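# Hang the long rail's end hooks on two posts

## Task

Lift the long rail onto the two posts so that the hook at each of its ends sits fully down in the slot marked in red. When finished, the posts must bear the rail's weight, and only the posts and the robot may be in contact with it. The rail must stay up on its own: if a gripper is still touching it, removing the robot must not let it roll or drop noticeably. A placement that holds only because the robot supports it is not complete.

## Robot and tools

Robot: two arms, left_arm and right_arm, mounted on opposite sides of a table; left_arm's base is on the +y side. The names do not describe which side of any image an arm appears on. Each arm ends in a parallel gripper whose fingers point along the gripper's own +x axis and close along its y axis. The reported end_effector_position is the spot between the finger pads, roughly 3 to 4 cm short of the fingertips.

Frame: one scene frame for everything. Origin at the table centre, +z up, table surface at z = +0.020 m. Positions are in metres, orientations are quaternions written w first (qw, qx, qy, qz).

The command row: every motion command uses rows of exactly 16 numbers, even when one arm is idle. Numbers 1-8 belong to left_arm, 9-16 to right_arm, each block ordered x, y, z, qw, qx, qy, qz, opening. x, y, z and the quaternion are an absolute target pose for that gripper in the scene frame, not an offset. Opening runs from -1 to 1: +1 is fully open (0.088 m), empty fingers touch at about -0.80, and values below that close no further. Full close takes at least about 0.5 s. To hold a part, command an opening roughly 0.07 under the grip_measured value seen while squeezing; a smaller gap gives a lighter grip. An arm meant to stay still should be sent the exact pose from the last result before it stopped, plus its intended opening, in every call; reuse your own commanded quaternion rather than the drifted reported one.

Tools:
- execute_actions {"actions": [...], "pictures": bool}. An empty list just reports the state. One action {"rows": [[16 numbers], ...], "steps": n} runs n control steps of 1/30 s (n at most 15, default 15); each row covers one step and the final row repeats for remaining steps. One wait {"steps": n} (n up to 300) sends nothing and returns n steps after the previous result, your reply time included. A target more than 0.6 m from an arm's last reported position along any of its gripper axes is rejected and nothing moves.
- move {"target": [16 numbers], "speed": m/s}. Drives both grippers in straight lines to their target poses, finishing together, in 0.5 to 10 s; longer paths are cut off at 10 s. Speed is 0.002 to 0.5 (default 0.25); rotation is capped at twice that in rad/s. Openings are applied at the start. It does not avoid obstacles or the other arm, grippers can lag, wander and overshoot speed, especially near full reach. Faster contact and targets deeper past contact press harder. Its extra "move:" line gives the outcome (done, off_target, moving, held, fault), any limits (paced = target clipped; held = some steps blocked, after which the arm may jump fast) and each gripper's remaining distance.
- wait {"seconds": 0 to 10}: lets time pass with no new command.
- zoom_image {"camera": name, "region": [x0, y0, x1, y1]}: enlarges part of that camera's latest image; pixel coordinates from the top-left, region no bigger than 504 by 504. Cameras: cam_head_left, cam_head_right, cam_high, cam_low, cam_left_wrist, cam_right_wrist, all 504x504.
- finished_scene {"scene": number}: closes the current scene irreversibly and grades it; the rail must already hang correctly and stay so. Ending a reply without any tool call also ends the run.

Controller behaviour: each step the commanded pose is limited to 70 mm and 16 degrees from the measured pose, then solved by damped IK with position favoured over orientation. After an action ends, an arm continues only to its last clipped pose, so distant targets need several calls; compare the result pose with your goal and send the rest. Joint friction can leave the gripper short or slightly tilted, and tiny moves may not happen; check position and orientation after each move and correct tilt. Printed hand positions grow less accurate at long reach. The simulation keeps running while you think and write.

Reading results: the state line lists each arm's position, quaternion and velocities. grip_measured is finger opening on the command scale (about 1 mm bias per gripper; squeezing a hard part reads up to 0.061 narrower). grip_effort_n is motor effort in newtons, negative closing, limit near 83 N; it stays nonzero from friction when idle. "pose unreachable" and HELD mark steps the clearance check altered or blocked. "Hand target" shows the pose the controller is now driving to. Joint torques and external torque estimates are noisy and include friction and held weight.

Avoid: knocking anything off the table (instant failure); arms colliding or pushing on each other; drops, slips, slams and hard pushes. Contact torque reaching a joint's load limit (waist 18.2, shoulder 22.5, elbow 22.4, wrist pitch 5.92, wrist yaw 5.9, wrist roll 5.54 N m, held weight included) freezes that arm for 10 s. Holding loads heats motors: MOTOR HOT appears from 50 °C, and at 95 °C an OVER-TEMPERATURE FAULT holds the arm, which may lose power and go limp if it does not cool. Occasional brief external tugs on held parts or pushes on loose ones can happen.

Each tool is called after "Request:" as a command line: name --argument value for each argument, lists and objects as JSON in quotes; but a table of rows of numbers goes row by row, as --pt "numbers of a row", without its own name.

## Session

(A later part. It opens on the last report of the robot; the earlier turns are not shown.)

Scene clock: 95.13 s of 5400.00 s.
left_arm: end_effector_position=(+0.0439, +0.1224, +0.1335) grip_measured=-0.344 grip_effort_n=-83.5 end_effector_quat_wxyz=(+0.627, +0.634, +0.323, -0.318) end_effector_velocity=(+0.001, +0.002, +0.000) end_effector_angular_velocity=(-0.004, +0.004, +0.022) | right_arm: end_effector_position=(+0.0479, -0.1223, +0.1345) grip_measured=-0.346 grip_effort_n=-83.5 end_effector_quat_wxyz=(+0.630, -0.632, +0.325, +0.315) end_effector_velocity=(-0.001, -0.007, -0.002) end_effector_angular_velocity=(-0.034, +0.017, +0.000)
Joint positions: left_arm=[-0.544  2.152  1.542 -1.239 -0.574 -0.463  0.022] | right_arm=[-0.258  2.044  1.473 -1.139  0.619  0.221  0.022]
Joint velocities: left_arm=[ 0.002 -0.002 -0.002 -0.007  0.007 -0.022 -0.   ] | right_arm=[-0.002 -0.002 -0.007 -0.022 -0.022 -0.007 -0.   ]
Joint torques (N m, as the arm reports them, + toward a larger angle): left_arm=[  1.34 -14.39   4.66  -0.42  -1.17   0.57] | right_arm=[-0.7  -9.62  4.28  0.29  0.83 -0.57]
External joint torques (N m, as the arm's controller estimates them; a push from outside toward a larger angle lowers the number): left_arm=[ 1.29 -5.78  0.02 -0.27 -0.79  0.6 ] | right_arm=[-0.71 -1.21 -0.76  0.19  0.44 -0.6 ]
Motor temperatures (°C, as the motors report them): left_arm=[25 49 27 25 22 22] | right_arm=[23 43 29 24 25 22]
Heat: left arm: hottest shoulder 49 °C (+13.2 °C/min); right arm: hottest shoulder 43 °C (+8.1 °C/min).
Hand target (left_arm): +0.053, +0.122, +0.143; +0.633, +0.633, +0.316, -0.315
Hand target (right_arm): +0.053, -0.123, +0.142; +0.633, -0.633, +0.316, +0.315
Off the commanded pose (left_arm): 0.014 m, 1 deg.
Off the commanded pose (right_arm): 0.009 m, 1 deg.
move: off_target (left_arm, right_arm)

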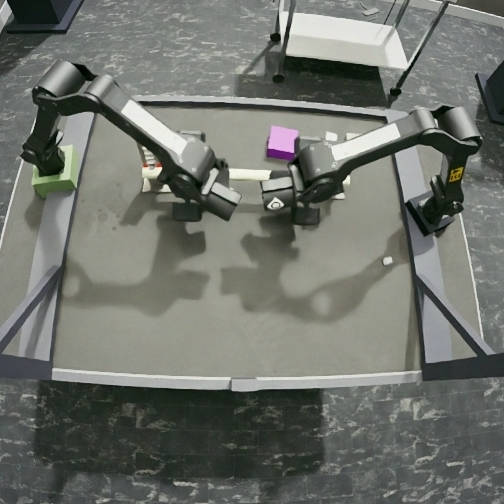

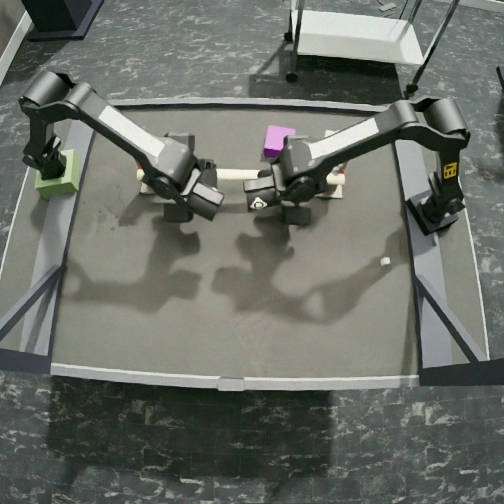

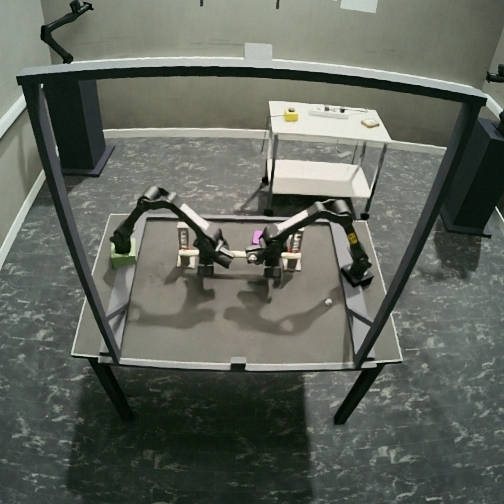

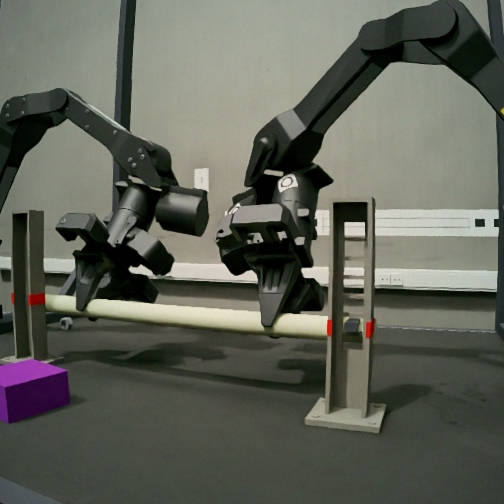

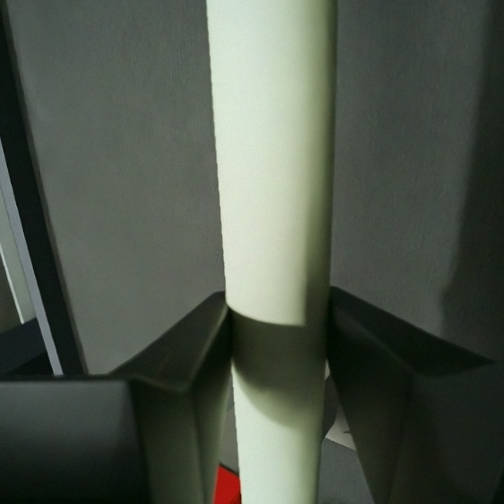

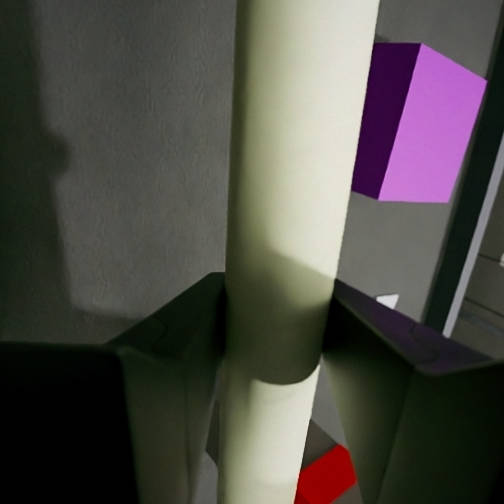

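Request:
move --target '[0.047,0.1215,0.125,0.6328,0.6328,0.3155,-0.3155,-0.41,0.050,-0.1225,0.126,0.6328,-0.6328,0.3155,0.3155,-0.41]' --speed 0.01

Request:
zoom_image --camera "cam_low" --region '[270,260,410,370]'

Request:
zoom_image --camera "cam_low" --region '[0,250,160,350]'

Scene clock: 99.73 s of 5400.00 s.
left_arm: end_effector_position=(+0.0437, +0.1225, +0.1259) grip_measured=-0.344 grip_effort_n=-83.5 end_effector_quat_wxyz=(+0.630, +0.630, +0.322, -0.319) end_effector_velocity=(-0.004, -0.000, +0.001) end_effector_angular_velocity=(-0.013, +0.011, +0.001) | right_arm: end_effector_position=(+0.0479, -0.1224, +0.1268) grip_measured=-0.346 grip_effort_n=-83.5 end_effector_quat_wxyz=(+0.634, -0.627, +0.323, +0.317) end_effector_velocity=(-0.002, -0.001, -0.003) end_effector_angular_velocity=(+0.003, +0.022, -0.011)
Joint positions: left_arm=[-0.546  2.157  1.519 -1.203 -0.576 -0.466  0.022] | right_arm=[-0.257  2.044  1.442 -1.094  0.62   0.221  0.022]
Joint velocities: left_arm=[-0.007 -0.007 -0.002  0.007  0.007 -0.007  0.   ] | right_arm=[-0.002 -0.002 -0.007  0.007 -0.022  0.007 -0.   ]
Joint torques (N m, as the arm reports them, + toward a larger angle): left_arm=[  0.4  -10.16   5.19   0.45  -0.92   0.07] | right_arm=[ 0.02 -7.35  4.05  0.78  0.76 -0.33]
External joint torques (N m, as the arm's controller estimates them; a push from outside toward a larger angle lowers the number): left_arm=[ 0.46 -1.43  0.48  0.56 -0.53  0.11] | right_arm=[ 0.    0.98 -0.92  0.67  0.37 -0.36]
Motor temperatures (°C, as the motors report them): left_arm=[25 50 27 25 22 22] | right_arm=[23 43 29 24 25 22]
Heat: left arm: hottest shoulder 50 °C (+14.1 °C/min); right arm: hottest shoulder 43 °C (+8.0 °C/min). Fold the left arm in close to its base before you think long.
Hand target (left_arm): +0.047, +0.121, +0.125; +0.633, +0.633, +0.316, -0.316
Hand target (right_arm): +0.050, -0.122, +0.126; +0.633, -0.633, +0.316, +0.315
Off the commanded pose (left_arm): 0.004 m, 1 deg.
Off the commanded pose (right_arm): 0.002 m, 1 deg.
MOTOR HOT: a motor of the left arm reached 50 °C. Now the hottest motor of the left arm, joint 2 (shoulder), reports 50 °C. The temperature limit of the motors' drives, at which the controller stops that arm, is 95 °C. To cool a motor, set the load down, stop pushing, or move to a pose that needs little force.
After step 90, 0.37 s passed at rest.
move: done

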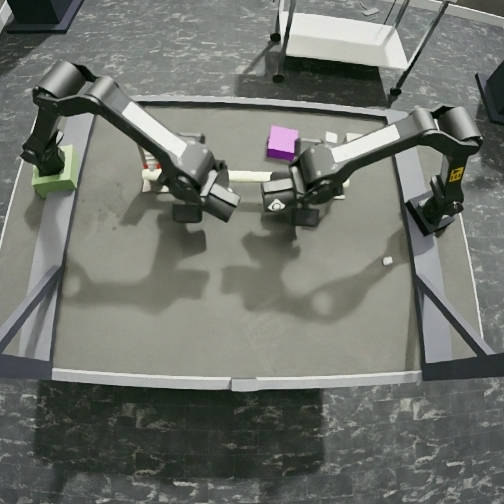

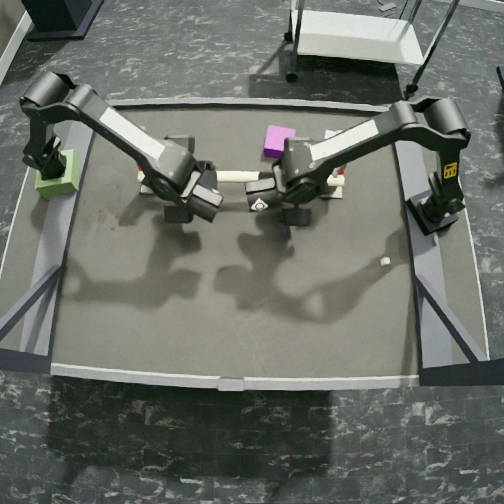

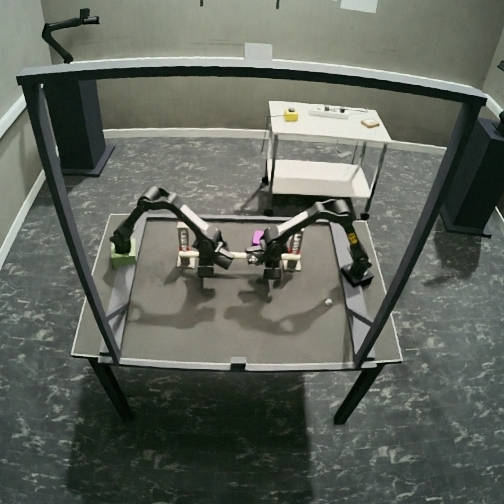

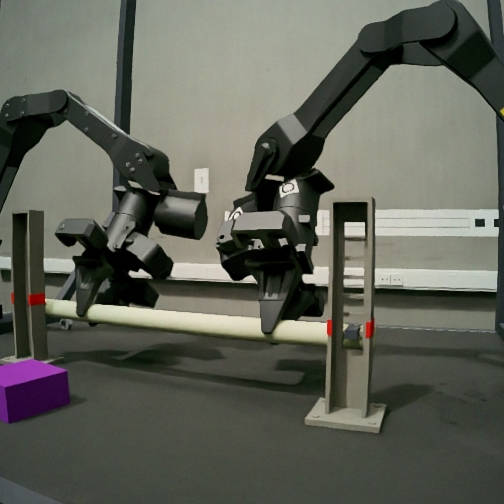

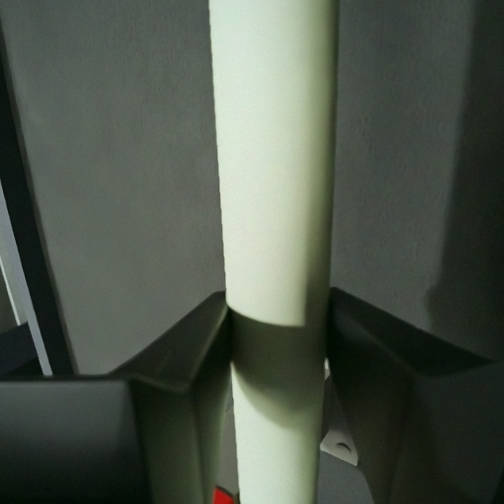

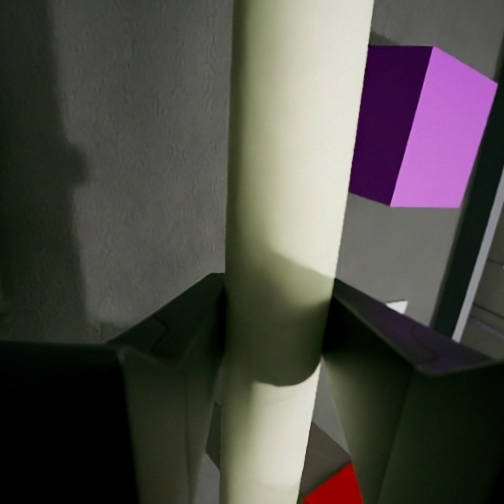

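Region (270, 260, 410, 370) of cam_low's 504x504 image, scaled by 3.600, with more detail than that image has; it fills the top 396 rows of this view, and the rest is white.

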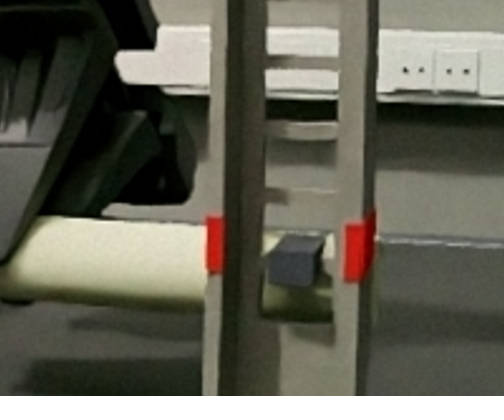

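Region (0, 250, 160, 350) of cam_low's 504x504 image, scaled by 3.150, with more detail than that image has; it fills the top 315 rows of this view, and the rest is white.

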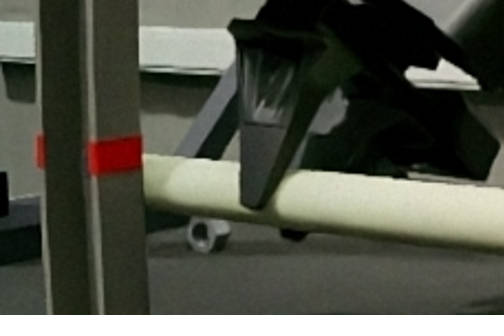

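Weight transferred. Release.

Request:
move --target '[0.0440,0.1225,0.126,0.6328,0.6328,0.3155,-0.3155,0.0,0.048,-0.1225,0.127,0.6328,-0.6328,0.3155,0.3155,0.0]' --speed 0.01

Request:
move --target '[0.014,0.1225,0.166,0.6328,0.6328,0.3155,-0.3155,0.0,0.018,-0.1225,0.167,0.6328,-0.6328,0.3155,0.3155,0.0]' --speed 0.08

Request:
zoom_image --camera "cam_low" --region '[0,200,420,440]'

Scene clock: 104.40 s of 5400.00 s.
left_arm: end_effector_position=(+0.0445, +0.1223, +0.1268) grip_measured=-0.003 grip_effort_n=17.4 end_effector_quat_wxyz=(+0.632, +0.631, +0.318, -0.317) end_effector_velocity=(+0.001, +0.001, +0.003) end_effector_angular_velocity=(-0.013, -0.007, +0.013) | right_arm: end_effector_position=(+0.0481, -0.1215, +0.1275) grip_measured=-0.003 grip_effort_n=17.9 end_effector_quat_wxyz=(+0.636, -0.628, +0.319, +0.316) end_effector_velocity=(-0.000, +0.003, +0.003) end_effector_angular_velocity=(+0.014, -0.004, +0.009)
Joint positions: left_arm=[-0.547  2.157  1.519 -1.205 -0.586 -0.469  0.039] | right_arm=[-0.255  2.044  1.442 -1.092  0.629  0.221  0.039]
Joint velocities: left_arm=[-0.002 -0.007 -0.002 -0.007 -0.007 -0.022 -0.   ] | right_arm=[ 0.002 -0.007  0.002  0.007  0.007 -0.007  0.   ]
Joint torques (N m, as the arm reports them, + toward a larger angle): left_arm=[ -0.3  -10.29   5.81  -0.02  -0.54  -0.2 ] | right_arm=[ 0.34 -7.42  4.59  0.11  0.49 -0.14]
External joint torques (N m, as the arm's controller estimates them; a push from outside toward a larger angle lowers the number): left_arm=[-0.3  -1.58  1.14  0.11 -0.15 -0.16] | right_arm=[ 0.3   1.09 -0.51 -0.02  0.08 -0.17]
Motor temperatures (°C, as the motors report them): left_arm=[25 49 27 25 22 22] | right_arm=[23 43 29 24 26 22]
Heat: left arm: hottest shoulder 49 °C (+12.0 °C/min); right arm: hottest shoulder 43 °C (+8.0 °C/min). Fold the left arm in close to its base before you think long.
Hand target (left_arm): +0.044, +0.123, +0.126; +0.633, +0.633, +0.316, -0.315
Hand target (right_arm): +0.048, -0.122, +0.127; +0.633, -0.633, +0.315, +0.316
Off the commanded pose (left_arm): 0.001 m, 0 deg.
Off the commanded pose (right_arm): 0.001 m, 1 deg.
MOTOR HOT: still on. Now the hottest motor of the left arm, joint 2 (shoulder), reports 49 °C; a drive's own limit is 95 °C.
After step 90, 0.47 s passed at rest.
move: done

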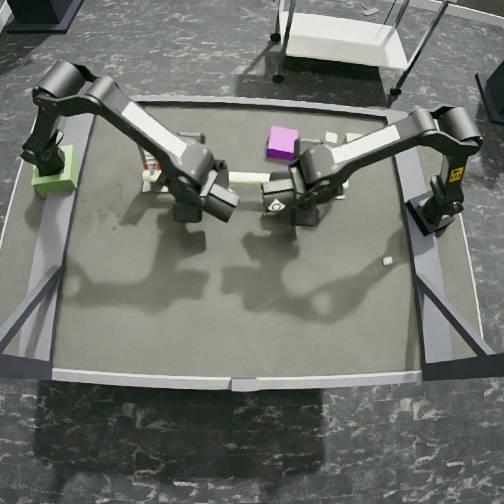

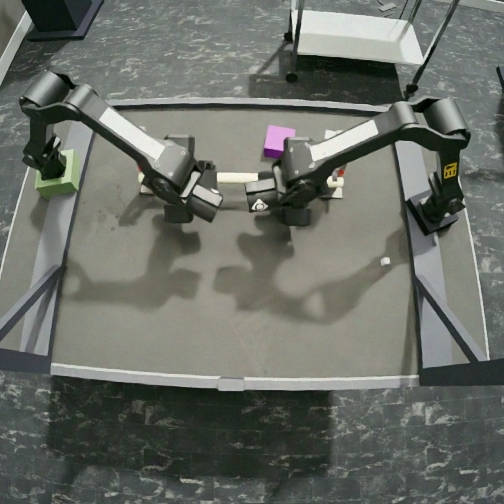

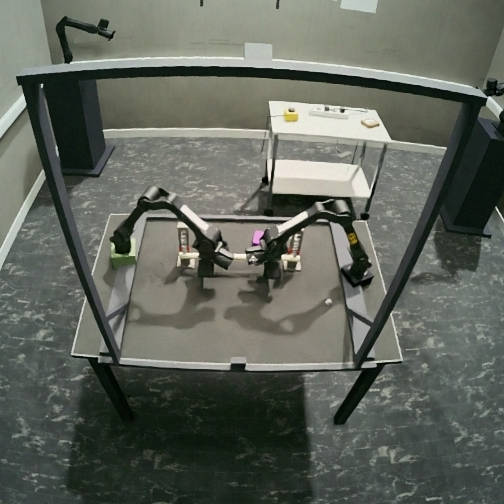

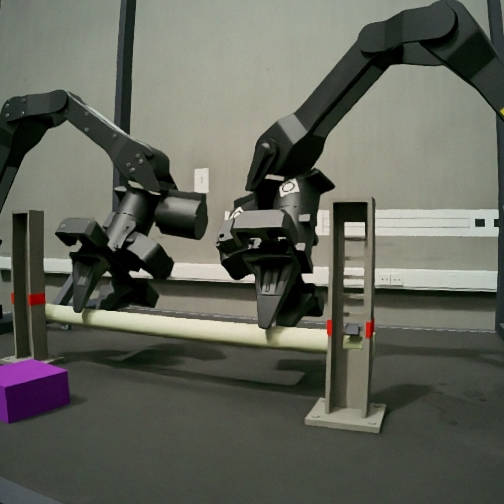

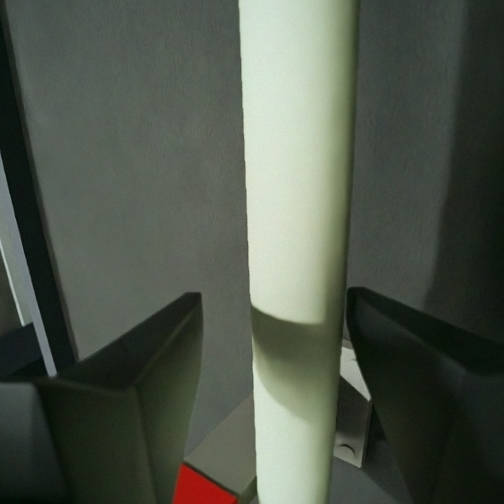

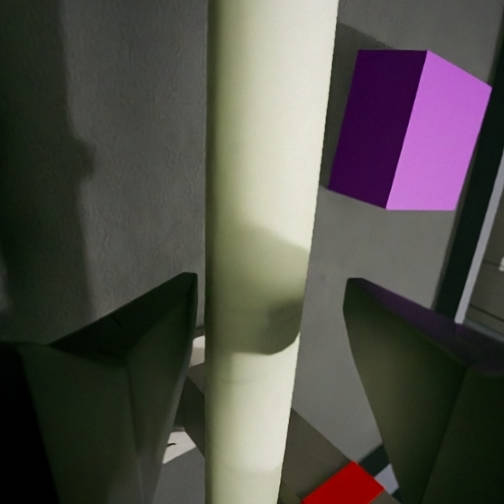

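Scene clock: 105.37 s of 5400.00 s.
left_arm: end_effector_position=(+0.0162, +0.1243, +0.1671) grip_measured=-0.003 grip_effort_n=17.4 end_effector_quat_wxyz=(+0.632, +0.634, +0.313, -0.315) end_effector_velocity=(+0.001, +0.002, -0.002) end_effector_angular_velocity=(+0.008, -0.014, +0.001) | right_arm: end_effector_position=(+0.0201, -0.1255, +0.1620) grip_measured=-0.003 grip_effort_n=17.4 end_effector_quat_wxyz=(+0.627, -0.641, +0.315, +0.311) end_effector_velocity=(-0.001, -0.003, +0.003) end_effector_angular_velocity=(-0.017, +0.019, -0.001)
Joint positions: left_arm=[-0.62   2.159  1.683 -1.417 -0.574 -0.549  0.039] | right_arm=[-0.175  2.044  1.576 -1.305  0.626  0.304  0.039]
Joint velocities: left_arm=[-0.002  0.007 -0.002 -0.007 -0.007 -0.007 -0.   ] | right_arm=[-0.002 -0.007  0.007 -0.022 -0.022 -0.007  0.   ]
Joint torques (N m, as the arm reports them, + toward a larger angle): left_arm=[-0.03 -9.89  7.69 -0.16 -0.24 -0.22] | right_arm=[ 0.24 -8.2   6.54 -0.04  0.22  0.2 ]
External joint torques (N m, as the arm's controller estimates them; a push from outside toward a larger angle lowers the number): left_arm=[ 0.04 -0.98  2.83  0.05  0.14 -0.18] | right_arm=[ 0.22  0.3   1.41 -0.03 -0.18  0.17]
Motor temperatures (°C, as the motors report them): left_arm=[25 49 27 25 22 22] | right_arm=[23 43 29 24 25 22]
Heat: left arm: hottest shoulder 49 °C (+12.0 °C/min); right arm: hottest shoulder 43 °C (+8.0 °C/min). Fold the left arm in close to its base before you think long.
Hand target (left_arm): +0.014, +0.123, +0.166; +0.633, +0.633, +0.315, -0.316
Hand target (right_arm): +0.018, -0.123, +0.167; +0.633, -0.633, +0.316, +0.316
Off the commanded pose (left_arm): 0.003 m, 0 deg.
Off the commanded pose (right_arm): 0.006 m, 1 deg.
MOTOR HOT: still on. Now the hottest motor of the left arm, joint 2 (shoulder), reports 49 °C; a drive's own limit is 95 °C.
move: done

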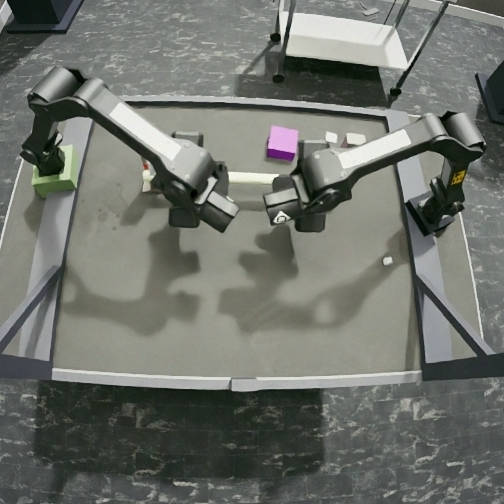

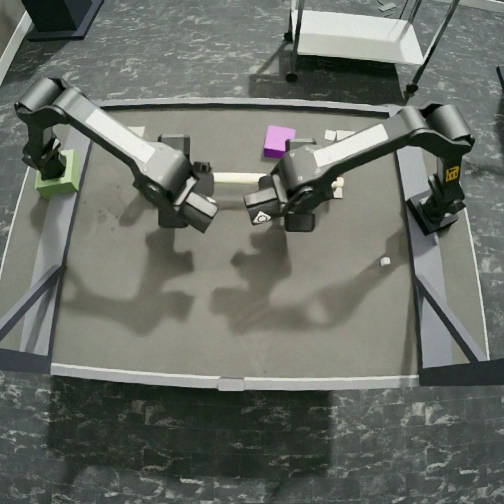

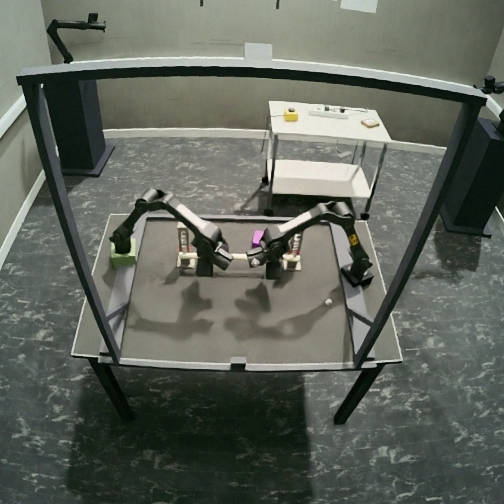

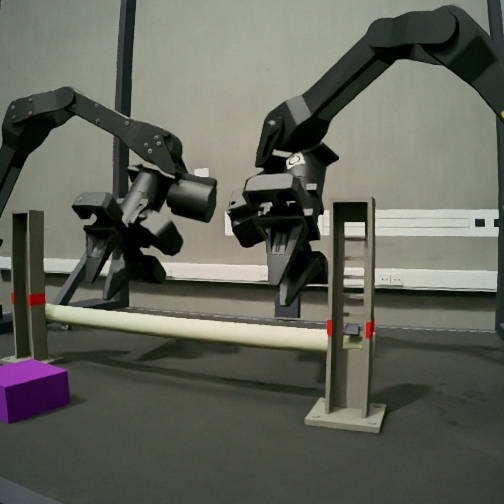

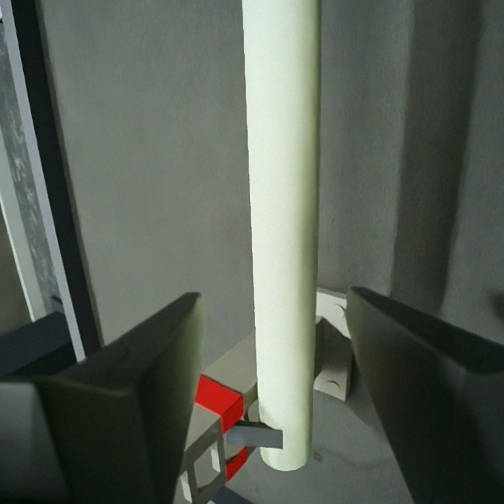

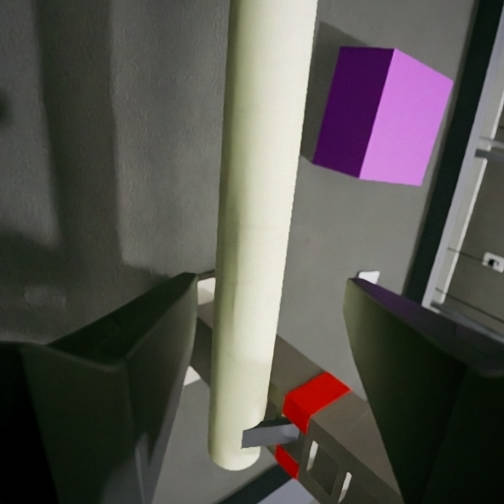

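Region (0, 200, 420, 440) of cam_low's 504x504 image, scaled by 1.200, with more detail than that image has; it fills the top 288 rows of this view, and the rest is white.

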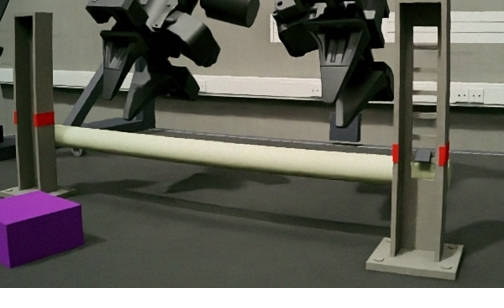

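Request:
finished_scene --scene 2

The scene is finished: the task was done.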